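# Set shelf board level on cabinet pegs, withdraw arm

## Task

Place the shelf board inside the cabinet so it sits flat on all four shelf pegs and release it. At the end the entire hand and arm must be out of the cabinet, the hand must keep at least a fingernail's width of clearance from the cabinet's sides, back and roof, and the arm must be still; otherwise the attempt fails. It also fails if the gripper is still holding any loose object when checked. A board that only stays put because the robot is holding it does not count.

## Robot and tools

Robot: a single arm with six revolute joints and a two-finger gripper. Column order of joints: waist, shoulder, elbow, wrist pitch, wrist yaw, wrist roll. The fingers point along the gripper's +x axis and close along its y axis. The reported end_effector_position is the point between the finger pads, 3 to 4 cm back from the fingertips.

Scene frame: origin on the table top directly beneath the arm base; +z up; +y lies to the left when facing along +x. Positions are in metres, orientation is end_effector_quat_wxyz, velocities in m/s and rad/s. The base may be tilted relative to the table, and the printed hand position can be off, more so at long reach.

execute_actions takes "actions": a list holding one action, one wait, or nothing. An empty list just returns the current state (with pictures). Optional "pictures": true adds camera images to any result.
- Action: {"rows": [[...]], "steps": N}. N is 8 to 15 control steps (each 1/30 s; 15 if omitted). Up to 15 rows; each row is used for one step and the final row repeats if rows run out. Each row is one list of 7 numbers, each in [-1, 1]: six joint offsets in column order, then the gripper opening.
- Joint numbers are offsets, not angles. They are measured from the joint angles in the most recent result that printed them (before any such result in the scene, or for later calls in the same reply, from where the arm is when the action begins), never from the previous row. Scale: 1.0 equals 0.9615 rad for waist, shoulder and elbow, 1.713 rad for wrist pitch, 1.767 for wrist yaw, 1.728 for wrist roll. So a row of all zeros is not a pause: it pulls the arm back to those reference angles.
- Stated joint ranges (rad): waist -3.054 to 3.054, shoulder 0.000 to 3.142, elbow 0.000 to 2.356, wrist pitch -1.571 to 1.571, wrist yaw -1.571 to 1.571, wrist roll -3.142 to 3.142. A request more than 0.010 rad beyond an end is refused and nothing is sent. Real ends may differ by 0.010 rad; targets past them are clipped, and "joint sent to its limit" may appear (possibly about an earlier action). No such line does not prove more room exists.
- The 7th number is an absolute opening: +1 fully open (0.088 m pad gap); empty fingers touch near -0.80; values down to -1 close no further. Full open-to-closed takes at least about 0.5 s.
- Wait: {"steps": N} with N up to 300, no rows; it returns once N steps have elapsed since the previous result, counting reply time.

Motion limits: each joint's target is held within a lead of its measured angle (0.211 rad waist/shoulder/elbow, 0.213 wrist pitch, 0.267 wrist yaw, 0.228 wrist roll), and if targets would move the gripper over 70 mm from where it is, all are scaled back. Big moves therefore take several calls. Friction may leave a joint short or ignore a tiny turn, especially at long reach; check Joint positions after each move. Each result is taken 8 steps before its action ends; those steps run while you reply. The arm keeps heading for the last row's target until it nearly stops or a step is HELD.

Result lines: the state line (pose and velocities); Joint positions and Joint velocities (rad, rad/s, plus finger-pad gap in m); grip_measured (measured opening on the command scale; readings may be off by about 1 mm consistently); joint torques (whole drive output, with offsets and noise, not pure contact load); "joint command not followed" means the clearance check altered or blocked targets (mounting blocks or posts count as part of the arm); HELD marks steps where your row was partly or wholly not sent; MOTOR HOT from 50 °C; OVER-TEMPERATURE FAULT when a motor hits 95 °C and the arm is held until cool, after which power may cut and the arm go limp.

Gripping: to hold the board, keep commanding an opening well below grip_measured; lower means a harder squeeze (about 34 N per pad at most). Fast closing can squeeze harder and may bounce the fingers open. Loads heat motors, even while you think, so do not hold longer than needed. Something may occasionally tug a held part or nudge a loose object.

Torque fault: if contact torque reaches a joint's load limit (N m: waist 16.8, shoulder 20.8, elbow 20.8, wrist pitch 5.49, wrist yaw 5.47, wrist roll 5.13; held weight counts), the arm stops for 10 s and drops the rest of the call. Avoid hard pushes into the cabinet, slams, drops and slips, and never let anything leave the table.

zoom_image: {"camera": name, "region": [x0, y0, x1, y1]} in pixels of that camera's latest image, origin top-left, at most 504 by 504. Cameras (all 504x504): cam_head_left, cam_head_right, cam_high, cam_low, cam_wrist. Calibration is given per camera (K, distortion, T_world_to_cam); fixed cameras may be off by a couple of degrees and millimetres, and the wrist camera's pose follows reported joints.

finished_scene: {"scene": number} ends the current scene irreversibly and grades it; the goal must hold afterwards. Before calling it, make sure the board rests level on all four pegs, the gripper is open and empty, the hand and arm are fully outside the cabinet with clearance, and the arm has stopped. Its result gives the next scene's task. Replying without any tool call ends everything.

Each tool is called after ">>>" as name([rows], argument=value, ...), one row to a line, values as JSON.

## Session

>>> execute_actions(actions=[])

Scene clock: 0.00 s of 4500.00 s.
end_effector_position=(+0.1528, -0.3444, +0.1214) grip_measured=+0.819 end_effector_quat_wxyz=(-0.354, +0.673, -0.300, -0.576) end_effector_velocity=(-0.001, +0.002, +0.002) end_effector_angular_velocity=(-0.002, +0.008, +0.009)
Joint positions: [-1.159  1.943  1.582 -1.162 -0.135  2.906  0.079]
Joint velocities: [ 0.002 -0.007 -0.002 -0.007  0.007 -0.007 -0.   ]
Joint torques (N m, as the arm reports them, + toward a larger angle): no reading
Motor temperatures (°C, as the motors report them): [27 29 27 30 27 25]
Heat: hottest wrist pitch 30 °C (+0.0 °C/min).
camera_calibration (this result's frames):
cam_wrist: T_world_to_cam=[[0.839287, 0.536391, 0.0887839, 0.0573493], [0.467077, -0.794924, 0.387213, -0.359678], [0.278274, -0.283514, -0.917706, 0.0464021], [0, 0, 0, 1]] pos_world=[0.106953, -0.303523, 0.176764]

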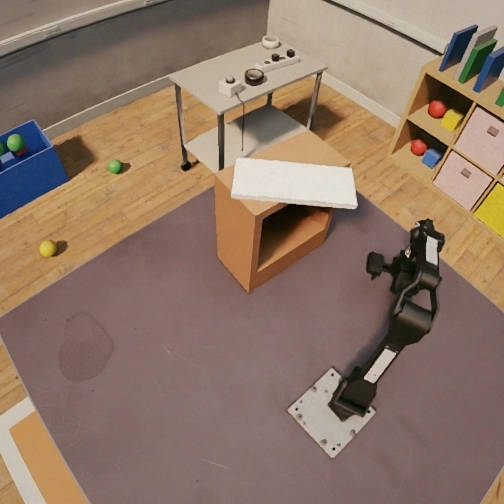

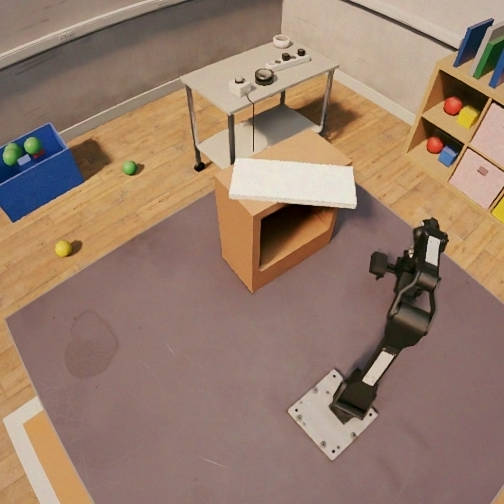

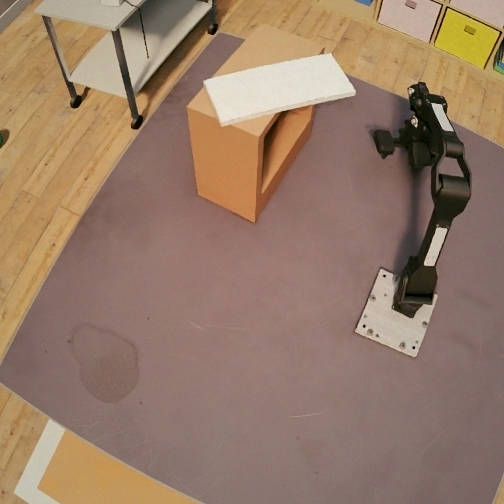

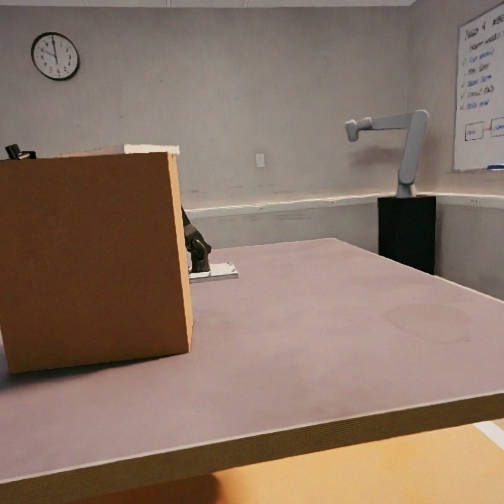

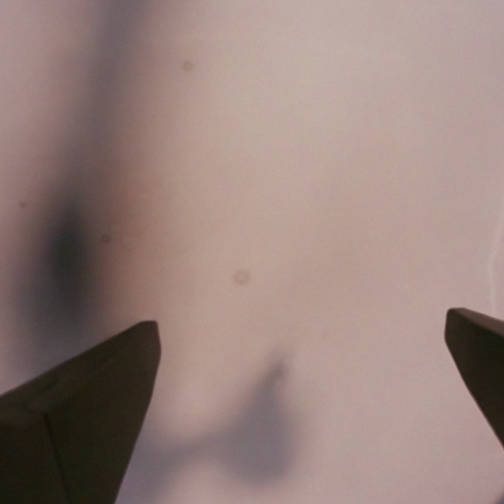

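>>> zoom_image(camera="cam_high", region=[170, 10, 380, 230])

>>> zoom_image(camera="cam_head_left", region=[200, 120, 380, 300])

>>> zoom_image(camera="cam_head_right", region=[200, 120, 380, 300])

>>> zoom_image(camera="cam_low", region=[0, 120, 260, 380])

Region (170, 10, 380, 230) of cam_high's 504x504 image, scaled by 2.291, with more detail than that image has; it fills the left 481 columns of this view, and the rest is white.

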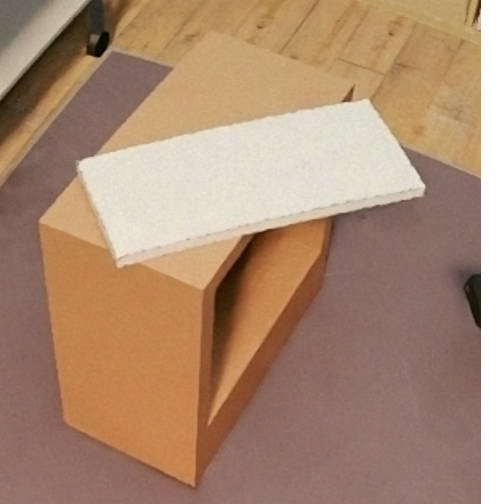

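Region (200, 120, 380, 300) of cam_head_left's 504x504 image, scaled by 2.800, with more detail than that image has.

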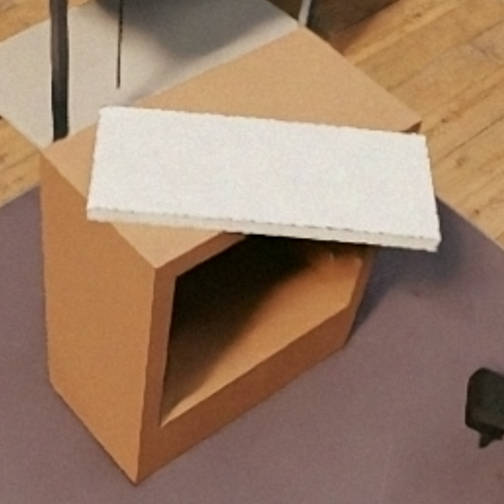

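Region (200, 120, 380, 300) of cam_head_right's 504x504 image, scaled by 2.800, with more detail than that image has.

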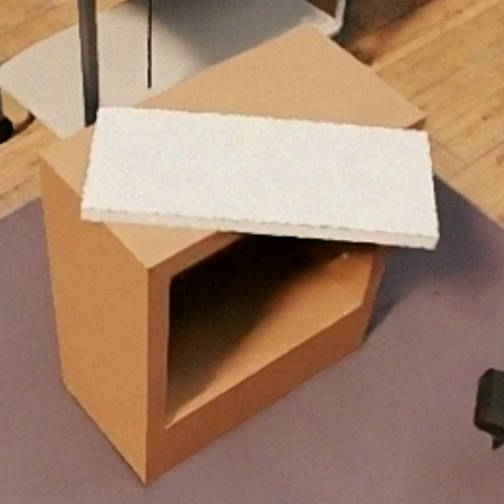

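Region (0, 120, 260, 380) of cam_low's 504x504 image, scaled by 1.938, with more detail than that image has.

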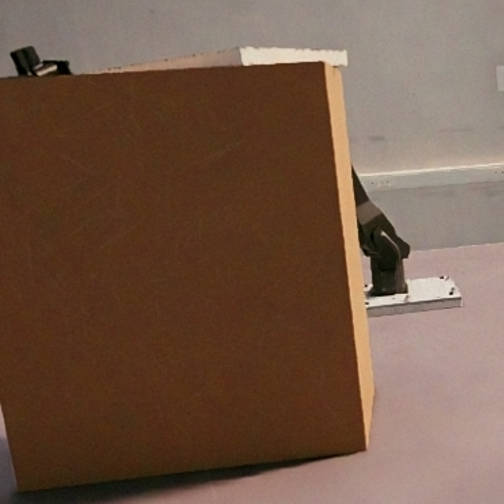

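>>> zoom_image(camera="cam_head_left", region=[205, 140, 295, 230])

>>> zoom_image(camera="cam_head_left", region=[280, 125, 370, 215])

>>> zoom_image(camera="cam_high", region=[180, 60, 280, 160])

>>> zoom_image(camera="cam_high", region=[255, 15, 365, 125])

Region (205, 140, 295, 230) of cam_head_left's 504x504 image, scaled by 5.600, with more detail than that image has.

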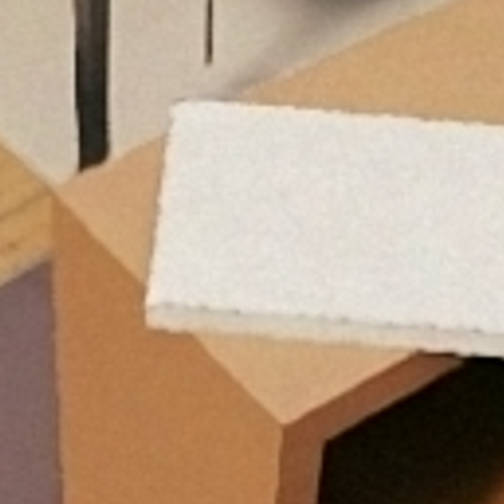

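Region (280, 125, 370, 215) of cam_head_left's 504x504 image, scaled by 5.600, with more detail than that image has.

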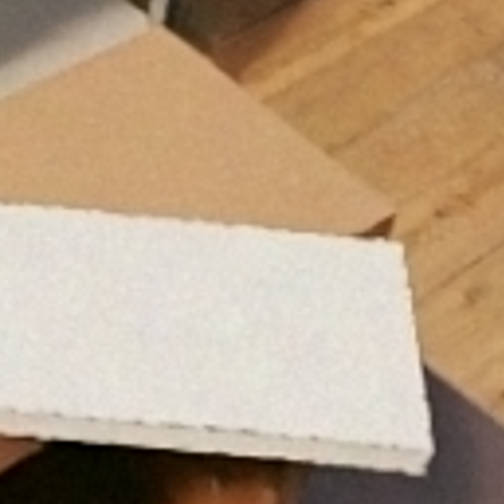

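Region (180, 60, 280, 160) of cam_high's 504x504 image, scaled by 5.040, with more detail than that image has.

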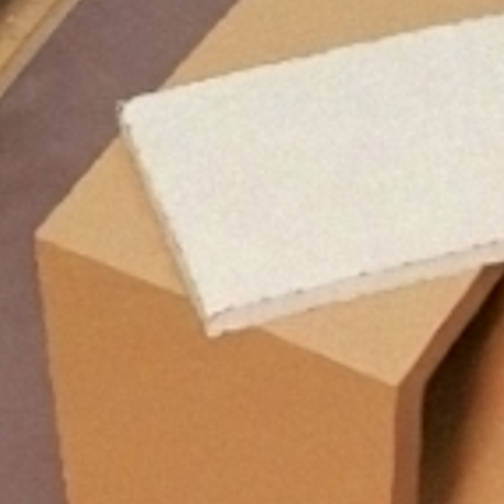

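Region (255, 15, 365, 125) of cam_high's 504x504 image, scaled by 4.582, with more detail than that image has.

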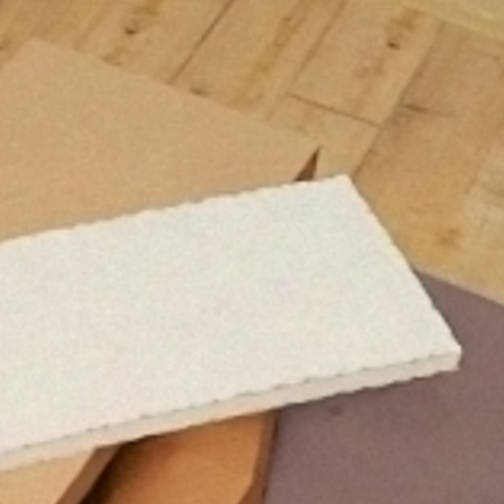

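>>> zoom_image(camera="cam_head_right", region=[240, 195, 345, 300])

>>> zoom_image(camera="cam_head_left", region=[240, 195, 345, 300])

>>> zoom_image(camera="cam_low", region=[100, 130, 200, 180])

Region (240, 195, 345, 300) of cam_head_right's 504x504 image, scaled by 4.800, with more detail than that image has.

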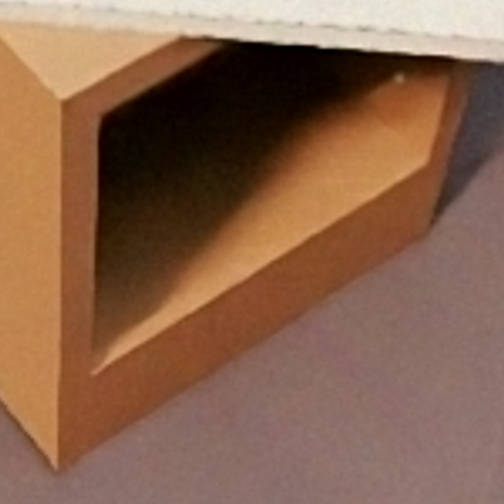

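Region (240, 195, 345, 300) of cam_head_left's 504x504 image, scaled by 4.800, with more detail than that image has.

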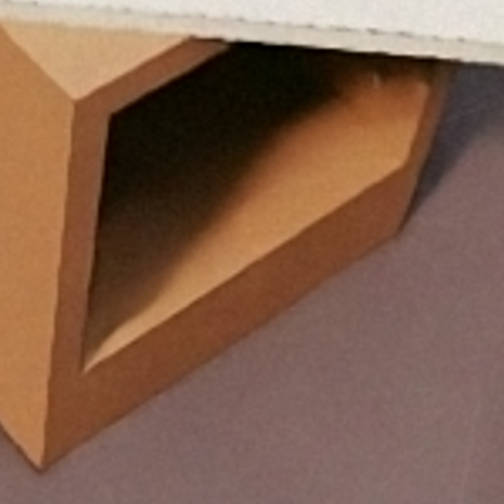

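Region (100, 130, 200, 180) of cam_low's 504x504 image, scaled by 5.040, with more detail than that image has.

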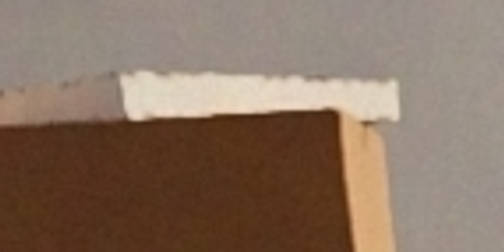

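>>> execute_actions([
  {"rows": [[0.0045,-0.0064,-0.0049,0,0.0017,-0.0023,0.8],[0.0137,-0.0176,-0.0148,0,0.0056,-0.0076,0.77],[0.0280,-0.0336,-0.0275,0,0.0116,-0.0158,0.74],[0.0459,-0.0504,-0.0412,0,0.0193,-0.0264,0.71],[0.0687,-0.0719,-0.0587,0,0.0292,-0.0398,0.68],[0.0968,-0.0983,-0.0801,0,0.0413,-0.0563,0.64],[0.1300,-0.1295,-0.1054,0,0.0556,-0.0758,0.60],[0.1683,-0.1655,-0.1346,0,0.0721,-0.0984,0.56],[0.2092,-0.2038,-0.1658,0,0.0898,-0.1224,0.52],[0.2499,-0.2422,-0.1969,0.001,0.1073,-0.1464,0.48],[0.2908,-0.2806,-0.2281,0.0030,0.1250,-0.1704,0.44],[0.3316,-0.3189,-0.2592,0.0075,0.1426,-0.1944,0.41],[0.3725,-0.3573,-0.2904,0.0149,0.1602,-0.2185,0.38],[0.4132,-0.3957,-0.3215,0.0255,0.1778,-0.2425,0.36],[0.4541,-0.4340,-0.3527,0.0390,0.1954,-0.2665,0.35]], "steps": 15},
])

>>> execute_actions([
  {"rows": [[0.1806,-0.1770,-0.1439,0.0457,0.0774,-0.1056,0.35],[0.2215,-0.2153,-0.1751,0.0652,0.0951,-0.1296,0.35],[0.2622,-0.2537,-0.2062,0.0876,0.1126,-0.1536,0.35],[0.3031,-0.2921,-0.2374,0.1116,0.1303,-0.1777,0.35],[0.3439,-0.3304,-0.2685,0.1356,0.1478,-0.2016,0.35],[0.3847,-0.3664,-0.2978,0.1595,0.1655,-0.2257,0.35],[0.4255,-0.3976,-0.3231,0.1835,0.1831,-0.2497,0.35],[0.4664,-0.4240,-0.3445,0.2075,0.2007,-0.2737,0.35],[0.5071,-0.4455,-0.3620,0.2314,0.2183,-0.2977,0.35],[0.5480,-0.4623,-0.3756,0.2554,0.2359,-0.3218,0.35],[0.5888,-0.4743,-0.3854,0.2794,0.2535,-0.3457,0.35],[0.6297,-0.4815,-0.3912,0.3034,0.2711,-0.3698,0.35],[0.6704,-0.4839,-0.3931,0.3274,0.2887,-0.3938,0.35],[0.7113,-0.4839,-0.3931,0.3513,0.3063,-0.4178,0.35],[0.7521,-0.4839,-0.3931,0.3753,0.3239,-0.4418,0.35]], "steps": 15},
])

>>> execute_actions([
  {"rows": [[0.1806,-0.0281,-0.0231,0.1046,0.0774,-0.1056,0.35],[0.2213,-0.0281,-0.0231,0.1286,0.0950,-0.1296,0.35],[0.2596,-0.0281,-0.0231,0.1525,0.1115,-0.1521,0.35],[0.2928,-0.0281,-0.0231,0.1765,0.1258,-0.1716,0.35],[0.3209,-0.0281,-0.0231,0.2005,0.1379,-0.1881,0.35],[0.3439,-0.0281,-0.0231,0.2245,0.1478,-0.2016,0.35],[0.3616,-0.0281,-0.0231,0.2485,0.1555,-0.2121,0.35],[0.3744,-0.0281,-0.0231,0.2724,0.1610,-0.2196,0.35],[0.3820,-0.0281,-0.0231,0.2964,0.1643,-0.2241,0.35],[0.3846,-0.0281,-0.0231,0.3204,0.1654,-0.2256,0.35],[0.3846,-0.0281,-0.0231,0.3443,0.1654,-0.2256,0.35],[0.3846,-0.0281,-0.0231,0.3683,0.1654,-0.2256,0.35],[0.3846,-0.0281,-0.0231,0.3923,0.1654,-0.2256,0.35],[0.3846,-0.0281,-0.0231,0.4163,0.1654,-0.2256,0.35],[0.3846,-0.0281,-0.0231,0.4387,0.1654,-0.2256,0.35]], "steps": 15},
])

>>> execute_actions([
  {"rows": [[0.010,-0.008,-0.006,0.0986,0.004,-0.005,0.35],[0.010,-0.008,-0.006,0.1150,0.004,-0.005,0.35],[0.010,-0.008,-0.006,0.1286,0.004,-0.005,0.35],[0.010,-0.008,-0.006,0.1391,0.004,-0.005,0.35],[0.010,-0.008,-0.006,0.1465,0.004,-0.005,0.35],[0.010,-0.008,-0.006,0.1511,0.004,-0.005,0.35],[0.010,-0.008,-0.006,0.1525,0.004,-0.005,0.35],[0.010,-0.008,-0.006,0.1525,0.004,-0.005,0.35]], "steps": 8},
])

>>> execute_actions([
  {"steps": 22},
], pictures=true)

Scene clock: 18.50 s of 4500.00 s.
end_effector_position=(+0.1575, -0.3301, +0.1228) grip_measured=+0.700 end_effector_quat_wxyz=(-0.309, +0.678, -0.279, -0.606) end_effector_velocity=(+0.082, +0.183, +0.043) end_effector_angular_velocity=(-0.243, +0.401, +1.182)
Joint positions: [-1.113  1.905  1.539 -1.162 -0.087  2.845  0.073]
Joint velocities: [ 0.584 -0.505 -0.491 -0.022  0.432 -0.623 -0.044]
Joint torques (N m, as the arm reports them, + toward a larger angle): [  1.38 -11.83   5.78   0.37   0.02  -0.1 ]
Motor temperatures (°C, as the motors report them): [27 33 28 29 27 25]
Heat: hottest shoulder 33 °C (+9.7 °C/min).
Steps of this call (steps 1 to 90: nothing new was sent; then 15.27 s passed at rest; steps 91 to 97: the first 7 steps of this action). Readings (joint positions):
91: [-1.159 1.944 1.582 -1.162 -0.135 2.906]
92: [-1.158 1.944 1.582 -1.162 -0.134 2.906]
94: [-1.152 1.939 1.575 -1.162 -0.123 2.892]
97: the state above

Scene clock: 19.00 s of 4500.00 s.
end_effector_position=(+0.2184, -0.2138, +0.1818) grip_measured=+0.363 end_effector_quat_wxyz=(+0.230, +0.707, -0.109, -0.660) end_effector_velocity=(+0.137, +0.172, +0.144) end_effector_angular_velocity=(-1.583, +0.035, +1.917)
Joint positions: [-0.568  1.403  1.14  -0.941  0.326  2.288  0.057]
Joint velocities: [ 1.165 -1.057 -0.852  1.062  0.93  -1.253 -0.005]
Joint torques (N m, as the arm reports them, + toward a larger angle): [ 0.04 -6.45  6.04  1.31  0.32 -0.13]
Motor temperatures (°C, as the motors report them): [27 33 28 29 27 25]
Heat: hottest shoulder 33 °C (+9.5 °C/min).
Steps of this call (steps 1 to 8: the last 8 steps of your previous action; steps 9 to 15: the first 7 steps of this action, its rows measured from where the robot was after step 8). Readings (joint positions):
8: [-0.845 1.657 1.347 -1.135 0.110 2.578]
9: [-0.806 1.620 1.318 -1.118 0.141 2.537]
10: [-0.766 1.583 1.289 -1.096 0.172 2.496]
12: [-0.686 1.511 1.229 -1.042 0.233 2.413]
15: the state above

Scene clock: 19.50 s of 4500.00 s.
end_effector_position=(+0.3199, -0.1203, +0.2821) grip_measured=+0.350 end_effector_quat_wxyz=(+0.657, +0.597, -0.118, -0.445) end_effector_velocity=(+0.145, +0.198, +0.224) end_effector_angular_velocity=(-0.939, -0.566, +0.614)
Joint positions: [-0.003  1.217  0.992 -0.342  0.772  1.693  0.056]
Joint velocities: [ 0.842 -0.032 -0.017  1.223  0.667 -0.901 -0.   ]
Joint torques (N m, as the arm reports them, + toward a larger angle): [-0.17 -5.68  6.62  1.91  0.31 -0.13]
Motor temperatures (°C, as the motors report them): [27 33 28 29 27 25]
Heat: hottest shoulder 33 °C (+9.2 °C/min).
Steps of this call (steps 1 to 8: the last 8 steps of your previous action; steps 9 to 15: the first 7 steps of this action, its rows measured from where the robot was after step 8). Readings (joint positions):
8: [-0.257 1.229 1.002 -0.629 0.576 1.957]
9: [-0.217 1.224 0.998 -0.589 0.607 1.915]
10: [-0.178 1.222 0.996 -0.547 0.638 1.874]
12: [-0.102 1.219 0.995 -0.465 0.697 1.794]
15: the state above

Scene clock: 19.77 s of 4500.00 s.
end_effector_position=(+0.3430, -0.0948, +0.3378) grip_measured=+0.350 end_effector_quat_wxyz=(+0.678, +0.617, -0.205, -0.343) end_effector_velocity=(+0.039, +0.022, +0.196) end_effector_angular_velocity=(-0.057, -1.084, +0.004)
Joint positions: [ 0.098  1.213  0.991 -0.015  0.854  1.585  0.056]
Joint velocities: [ 0.09  -0.007 -0.002  1.179  0.11  -0.139  0.   ]
Joint torques (N m, as the arm reports them, + toward a larger angle): [ 0.34 -5.51  6.66  2.07  0.24 -0.2 ]
Motor temperatures (°C, as the motors report them): [27 33 28 29 27 25]
Heat: hottest shoulder 33 °C (+9.1 °C/min).
Kept back: the last 8 steps of this action, its rows measured from the state above.
Steps of this call (steps 1 to 8: the last 8 steps of your previous action). Readings (joint positions):
1: [0.023 1.216 0.992 -0.301 0.791 1.667]
2: [0.044 1.215 0.991 -0.260 0.807 1.645]
4: [0.074 1.214 0.991 -0.178 0.831 1.614]
8: the state above

Scene clock: 20.50 s of 4500.00 s.
end_effector_position=(+0.3471, -0.0929, +0.3806) grip_measured=+0.350 end_effector_quat_wxyz=(+0.643, +0.660, -0.287, -0.262) end_effector_velocity=(-0.002, -0.003, +0.001) end_effector_angular_velocity=(-0.004, -0.002, -0.015)
Joint positions: [0.104 1.213 0.991 0.244 0.858 1.58  0.056]
Joint velocities: [-0.007 -0.002 -0.002  0.007  0.007 -0.007 -0.   ]
Joint torques (N m, as the arm reports them, + toward a larger angle): [ 0.24 -5.21  7.17  2.02  0.12 -0.15]
Motor temperatures (°C, as the motors report them): [27 33 28 29 27 25]
Heat: hottest shoulder 33 °C (+8.8 °C/min).
Kept back: nothing.
Steps of this call (steps 1 to 8: the last 8 steps of your previous action; steps 9 to 22: the robot went on to your last target). Readings (joint positions):
1: [0.100 1.213 0.991 0.024 0.855 1.584]
2: [0.101 1.213 0.991 0.061 0.855 1.583]
4: [0.102 1.213 0.991 0.124 0.857 1.582]
8: [0.103 1.213 0.991 0.202 0.857 1.581]
22: the state above
camera_calibration (this result's frames):
cam_wrist: T_world_to_cam=[[0.101544, 0.00189464, -0.994829, 0.355207], [0.45975, 0.886717, 0.048616, -0.0632299], [0.882224, -0.462309, 0.0891694, -0.307939], [0, 0, 0, 1]] pos_world=[0.264672, -0.0869689, 0.383903]

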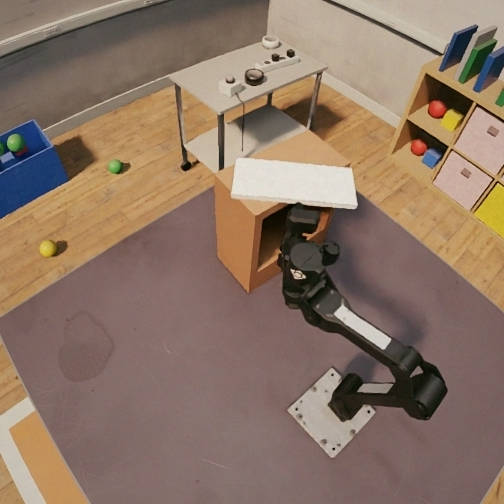

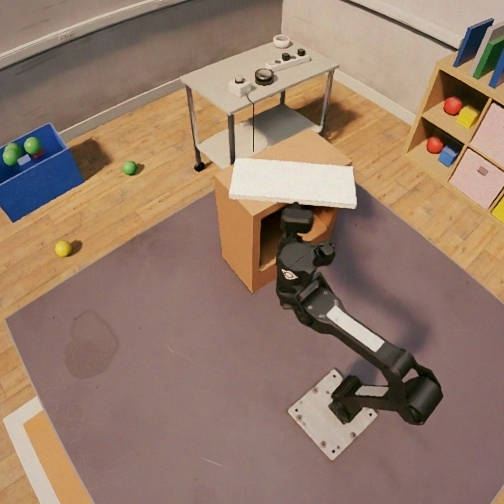

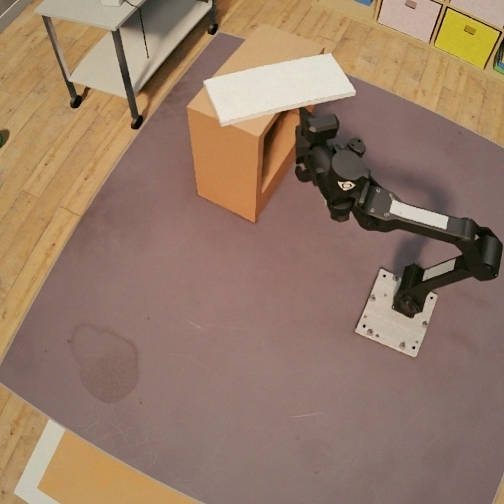

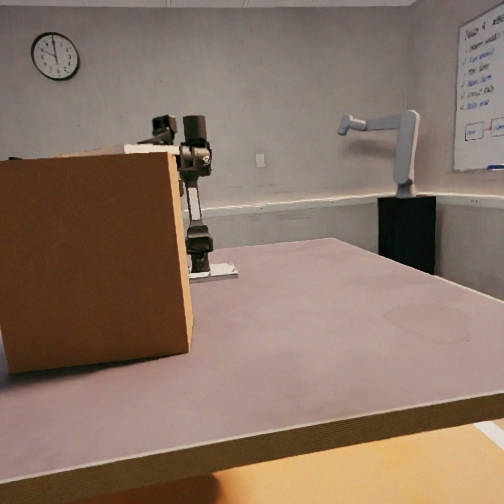

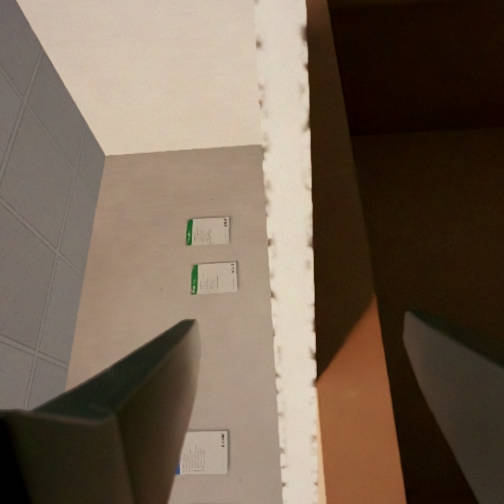

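>>> execute_actions(actions=[])

Scene clock: 22.17 s of 4500.00 s.
end_effector_position=(+0.3471, -0.0929, +0.3807) grip_measured=+0.350 end_effector_quat_wxyz=(+0.643, +0.660, -0.288, -0.262) end_effector_velocity=(+0.000, +0.001, +0.000) end_effector_angular_velocity=(-0.006, +0.008, +0.019)
Joint positions: [0.104 1.213 0.991 0.245 0.858 1.58  0.056]
Joint velocities: [-0.002 -0.007 -0.002 -0.007 -0.022 -0.007 -0.   ]
Joint torques (N m, as the arm reports them, + toward a larger angle): [ 0.37 -5.2   7.14  2.01  0.11 -0.16]
Motor temperatures (°C, as the motors report them): [27 33 29 29 27 25]
Heat: hottest shoulder 33 °C (+8.1 °C/min).
Kept back: nothing.
Steps of this call (steps 1 to 15: the robot went on to your last target; steps 16 to 50: nothing new was sent). Readings (joint positions):
1: [0.104 1.213 0.991 0.244 0.858 1.580]
2: [0.104 1.213 0.991 0.244 0.858 1.580]
4: [0.104 1.213 0.991 0.245 0.858 1.580]
8: [0.104 1.213 0.991 0.245 0.858 1.580]
50: the state above
The arm was judged still, so your last target was given up. Only a new action makes it travel on or press farther. Fingers that are still opening or closing keep moving.
camera_calibration (this result's frames):
cam_wrist: T_world_to_cam=[[0.102301, 0.00194011, -0.994752, 0.355045], [0.459712, 0.886715, 0.0490066, -0.0633697], [0.882156, -0.462313, 0.0898202, -0.308171], [0, 0, 0, 1]] pos_world=[0.264665, -0.0869693, 0.383968]

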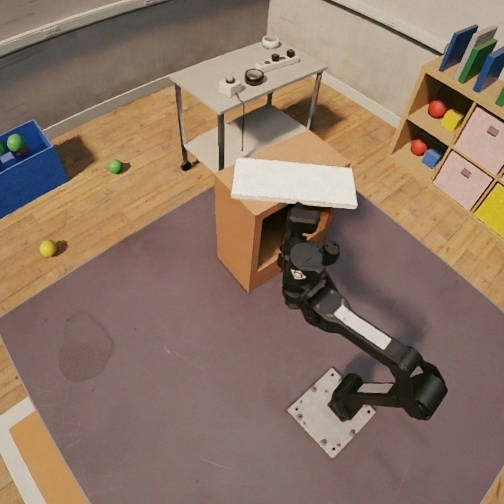

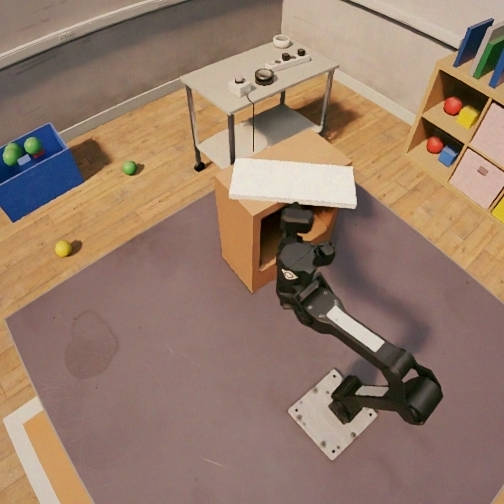

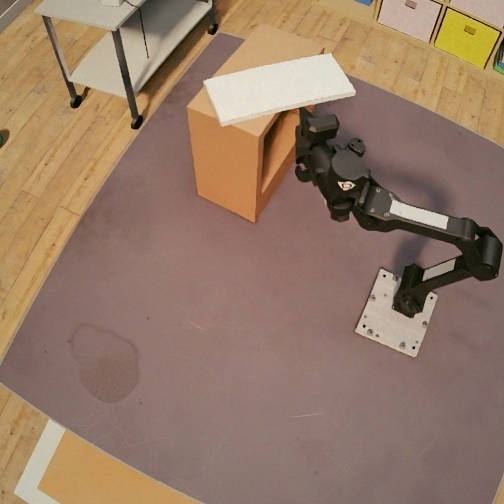

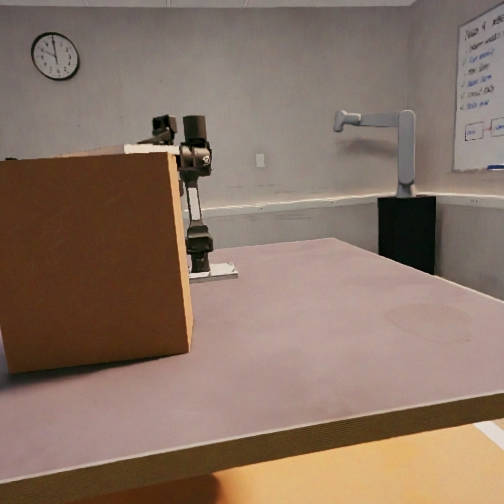

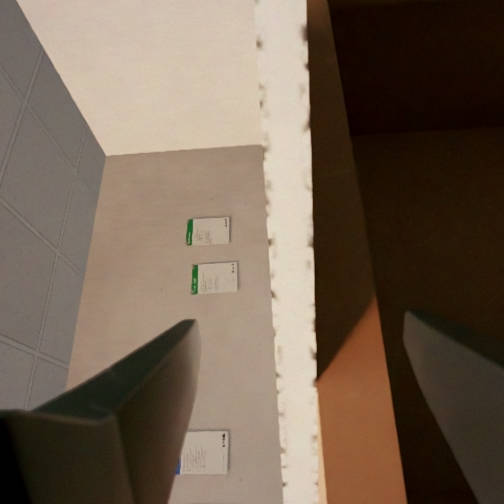

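>>> zoom_image(camera="cam_wrist", region=[230, 0, 350, 120])

>>> zoom_image(camera="cam_wrist", region=[240, 384, 360, 504])

>>> zoom_image(camera="cam_wrist", region=[170, 200, 430, 400])

Region (230, 0, 350, 120) of cam_wrist's 504x504 image, scaled by 4.200, with more detail than that image has.

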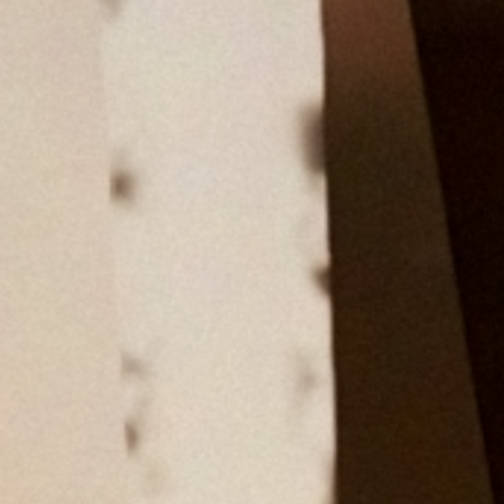

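Region (240, 384, 360, 504) of cam_wrist's 504x504 image, scaled by 4.200, with more detail than that image has.

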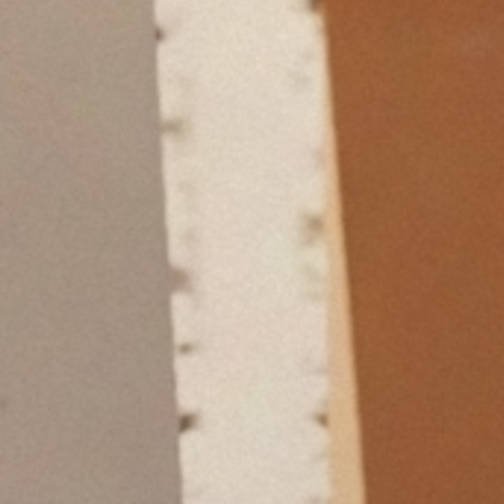

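Region (170, 200, 430, 400) of cam_wrist's 504x504 image, scaled by 1.938, with more detail than that image has; it fills the top 388 rows of this view, and the rest is white.

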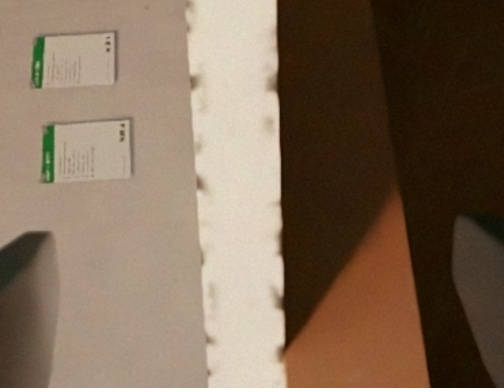

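>>> zoom_image(camera="cam_wrist", region=[160, 300, 220, 360])

>>> zoom_image(camera="cam_wrist", region=[385, 295, 445, 355])

>>> zoom_image(camera="cam_high", region=[180, 20, 380, 180])

Region (160, 300, 220, 360) of cam_wrist's 504x504 image, scaled by 8.400, with more detail than that image has.

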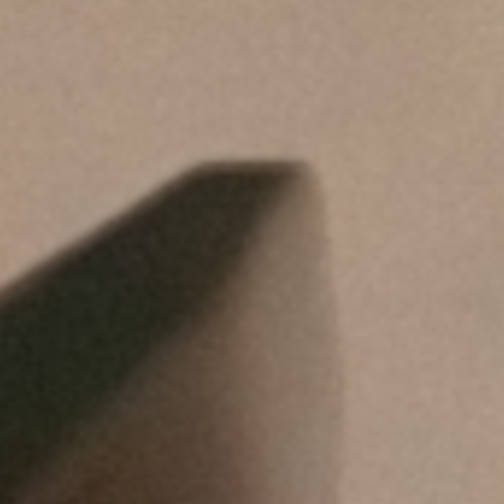

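Region (385, 295, 445, 355) of cam_wrist's 504x504 image, scaled by 8.400, with more detail than that image has.

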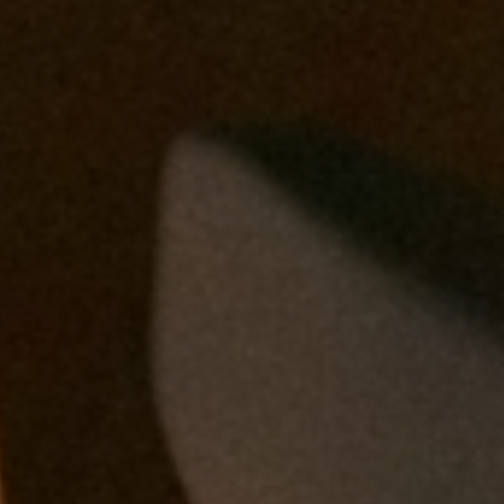

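Region (180, 20, 380, 180) of cam_high's 504x504 image, scaled by 2.520, with more detail than that image has; it fills the top 403 rows of this view, and the rest is white.

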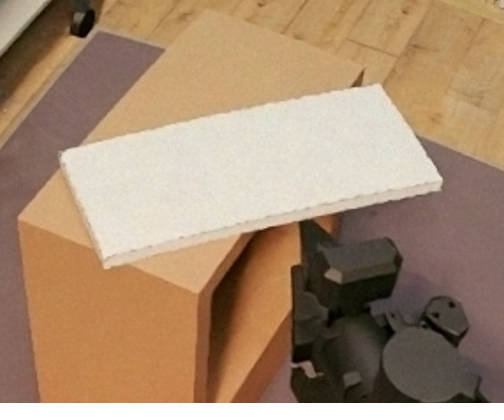

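>>> zoom_image(camera="cam_high", region=[270, 85, 330, 145])

>>> zoom_image(camera="cam_head_left", region=[220, 140, 370, 250])

Region (270, 85, 330, 145) of cam_high's 504x504 image, scaled by 8.400, with more detail than that image has.

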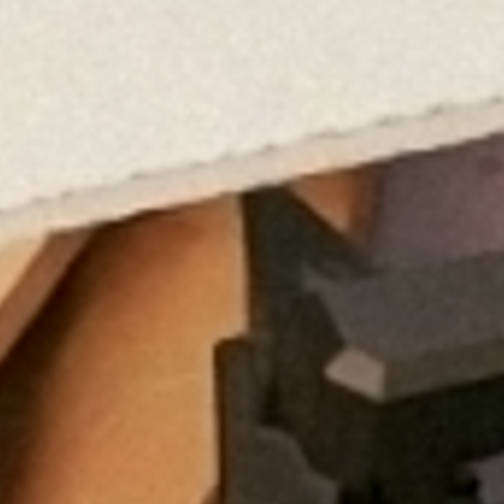

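Region (220, 140, 370, 250) of cam_head_left's 504x504 image, scaled by 3.360, with more detail than that image has; it fills the top 370 rows of this view, and the rest is white.

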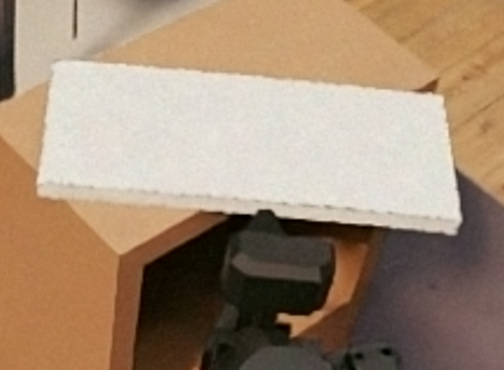

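>>> execute_actions([
  {"rows": [[-0.0020,0.0018,0.0014,0.0002,-0.0011,0,0.33],[-0.0078,0.0071,0.0055,0.0006,-0.0042,0,0.30],[-0.0173,0.0157,0.0122,0.0014,-0.0092,0,0.26],[-0.0300,0.0272,0.0212,0.0024,-0.0160,0,0.22],[-0.0455,0.0413,0.0321,0.0037,-0.0243,0,0.18],[-0.0627,0.0570,0.0443,0.0051,-0.0335,0,0.14],[-0.0815,0.0740,0.0575,0.0066,-0.0435,0,0.10],[-0.1004,0.0912,0.0708,0.0082,-0.0536,0,0.06],[-0.1191,0.1082,0.0840,0.0097,-0.0636,0,0.02],[-0.1364,0.1238,0.0962,0.0111,-0.0729,0,-0.02],[-0.1518,0.1379,0.1071,0.0124,-0.0811,0,-0.06],[-0.1646,0.1494,0.1161,0.0134,-0.0879,0,-0.10],[-0.1740,0.1580,0.1228,0.0142,-0.0930,0,-0.13],[-0.1798,0.1633,0.1269,0.0147,-0.0961,0,-0.16],[-0.1818,0.1651,0.1283,0.0148,-0.0971,0,-0.18]], "steps": 15},
])

>>> execute_actions([
  {"steps": 20},
], pictures=true)

Scene clock: 31.57 s of 4500.00 s.
end_effector_position=(+0.3532, -0.1004, +0.3807) grip_measured=+0.210 end_effector_quat_wxyz=(+0.644, +0.660, -0.286, -0.261) end_effector_velocity=(+0.083, -0.092, +0.005) end_effector_angular_velocity=(-0.024, +0.052, -0.001)
Joint positions: [0.072 1.235 1.006 0.249 0.822 1.58  0.049]
Joint velocities: [-0.374  0.32   0.247  0.037 -0.374 -0.022 -0.049]
Joint torques (N m, as the arm reports them, + toward a larger angle): [-0.67 -3.08  9.26  2.   -0.04 -0.04]
Motor temperatures (°C, as the motors report them): [27 33 29 30 27 25]
Heat: hottest shoulder 33 °C (+5.7 °C/min).
Steps of this call (steps 1 to 90: nothing new was sent; then 6.17 s passed at rest; steps 91 to 97: the first 7 steps of this action). Readings (joint positions):
91: [0.104 1.213 0.990 0.245 0.858 1.580]
92: [0.104 1.213 0.990 0.245 0.858 1.580]
94: [0.100 1.214 0.990 0.246 0.851 1.580]
97: the state above

Scene clock: 32.23 s of 4500.00 s.
end_effector_position=(+0.3828, -0.1393, +0.3805) grip_measured=-0.176 end_effector_quat_wxyz=(+0.645, +0.657, -0.284, -0.267) end_effector_velocity=(+0.002, -0.005, -0.003) end_effector_angular_velocity=(-0.014, +0.028, +0.005)
Joint positions: [-0.066  1.36   1.1    0.269  0.69   1.58   0.03 ]
Joint velocities: [-0.017  0.007  0.002 -0.007 -0.022 -0.022 -0.002]
Joint torques (N m, as the arm reports them, + toward a larger angle): [-0.63 -4.37  9.49  2.12 -0.06 -0.04]
Motor temperatures (°C, as the motors report them): [27 33 29 30 27 25]
Heat: hottest shoulder 33 °C (+5.6 °C/min).
Kept back: nothing.
Steps of this call (steps 1 to 8: the last 8 steps of your previous action; steps 9 to 20: the robot went on to your last target). Readings (joint positions):
1: [0.058 1.247 1.015 0.251 0.809 1.580]
2: [0.044 1.260 1.025 0.253 0.795 1.580]
4: [0.013 1.289 1.046 0.257 0.765 1.580]
8: [-0.039 1.337 1.080 0.264 0.719 1.580]
20: the state above
camera_calibration (this result's frames):
cam_wrist: T_world_to_cam=[[0.0886187, -0.000542297, -0.996065, 0.356681], [0.4624, 0.885739, 0.0406569, -0.0366346], [0.882232, -0.464183, 0.0787438, -0.357144], [0, 0, 0, 1]] pos_world=[0.300415, -0.133138, 0.38489]

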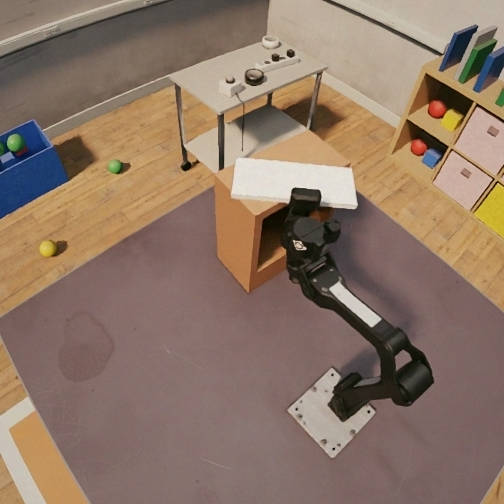

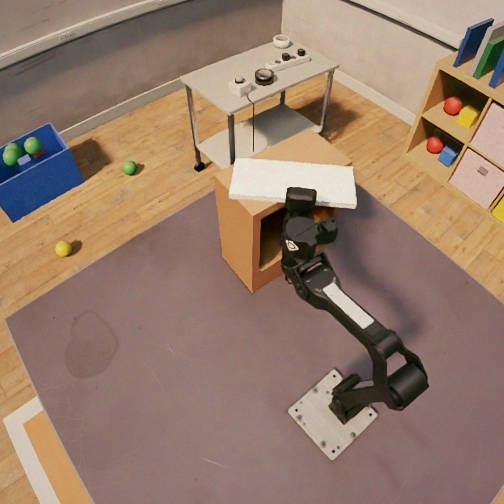

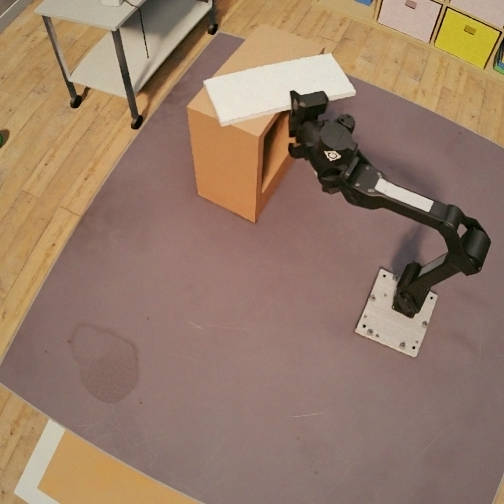

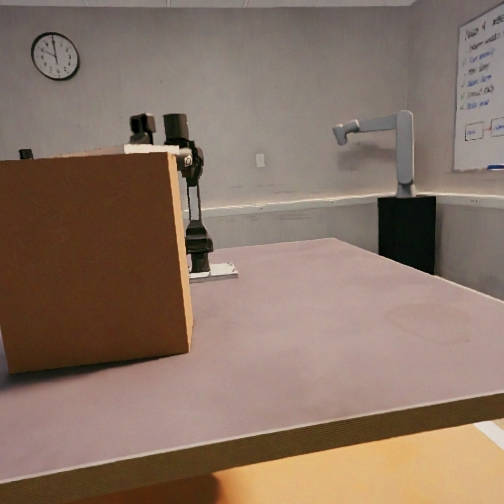

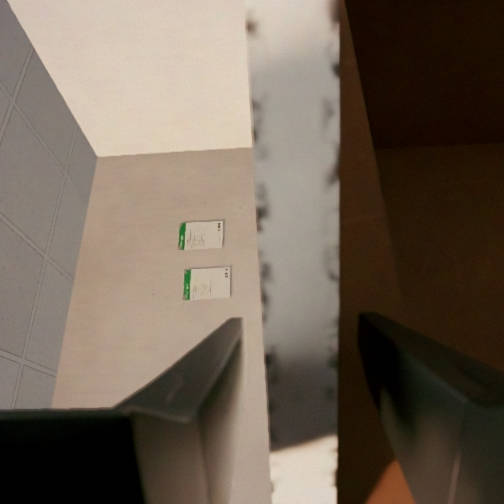

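>>> zoom_image(camera="cam_wrist", region=[230, 0, 360, 130])

>>> zoom_image(camera="cam_wrist", region=[200, 304, 400, 504])

>>> execute_actions(actions=[], pictures=false)

Region (230, 0, 360, 130) of cam_wrist's 504x504 image, scaled by 3.877, with more detail than that image has.

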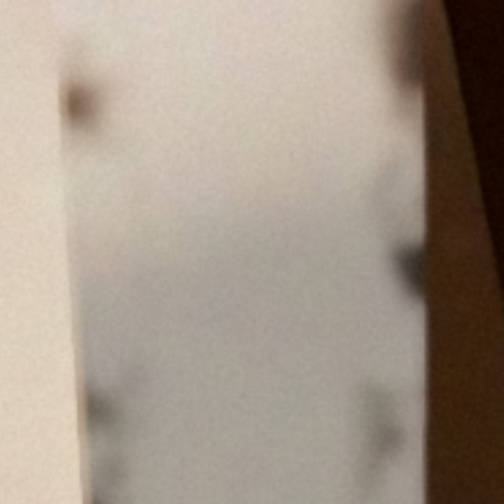

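Region (200, 304, 400, 504) of cam_wrist's 504x504 image, scaled by 2.520, with more detail than that image has.

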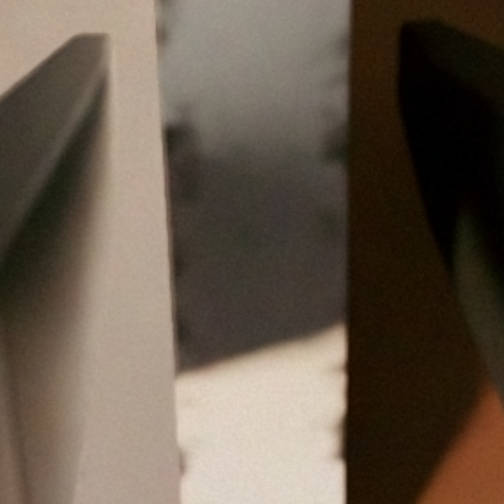

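Scene clock: 32.63 s of 4500.00 s.
end_effector_position=(+0.3831, -0.1397, +0.3803) grip_measured=-0.180 end_effector_quat_wxyz=(+0.645, +0.657, -0.284, -0.267) end_effector_velocity=(+0.001, +0.001, +0.003) end_effector_angular_velocity=(-0.007, -0.007, +0.019)
Joint positions: [-0.067  1.361  1.101  0.269  0.689  1.58   0.03 ]
Joint velocities: [-0.002 -0.002  0.002  0.007 -0.022 -0.007 -0.   ]
Joint torques (N m, as the arm reports them, + toward a larger angle): [-0.4  -4.43  9.45  2.13 -0.03 -0.05]
Motor temperatures (°C, as the motors report them): [27 33 29 30 27 25]
Heat: hottest shoulder 33 °C (+5.5 °C/min).
Kept back: nothing.
Steps of this call (steps 1 to 12: the robot went on to your last target). Readings (joint positions):
1: [-0.066 1.360 1.101 0.269 0.690 1.580]
2: [-0.066 1.361 1.101 0.269 0.690 1.580]
4: [-0.067 1.361 1.101 0.269 0.690 1.580]
8: [-0.067 1.361 1.101 0.269 0.689 1.580]
12: the state above
The arm was judged still, so your last target was given up. Only a new action makes it travel on or press farther. Fingers that are still opening or closing keep moving.


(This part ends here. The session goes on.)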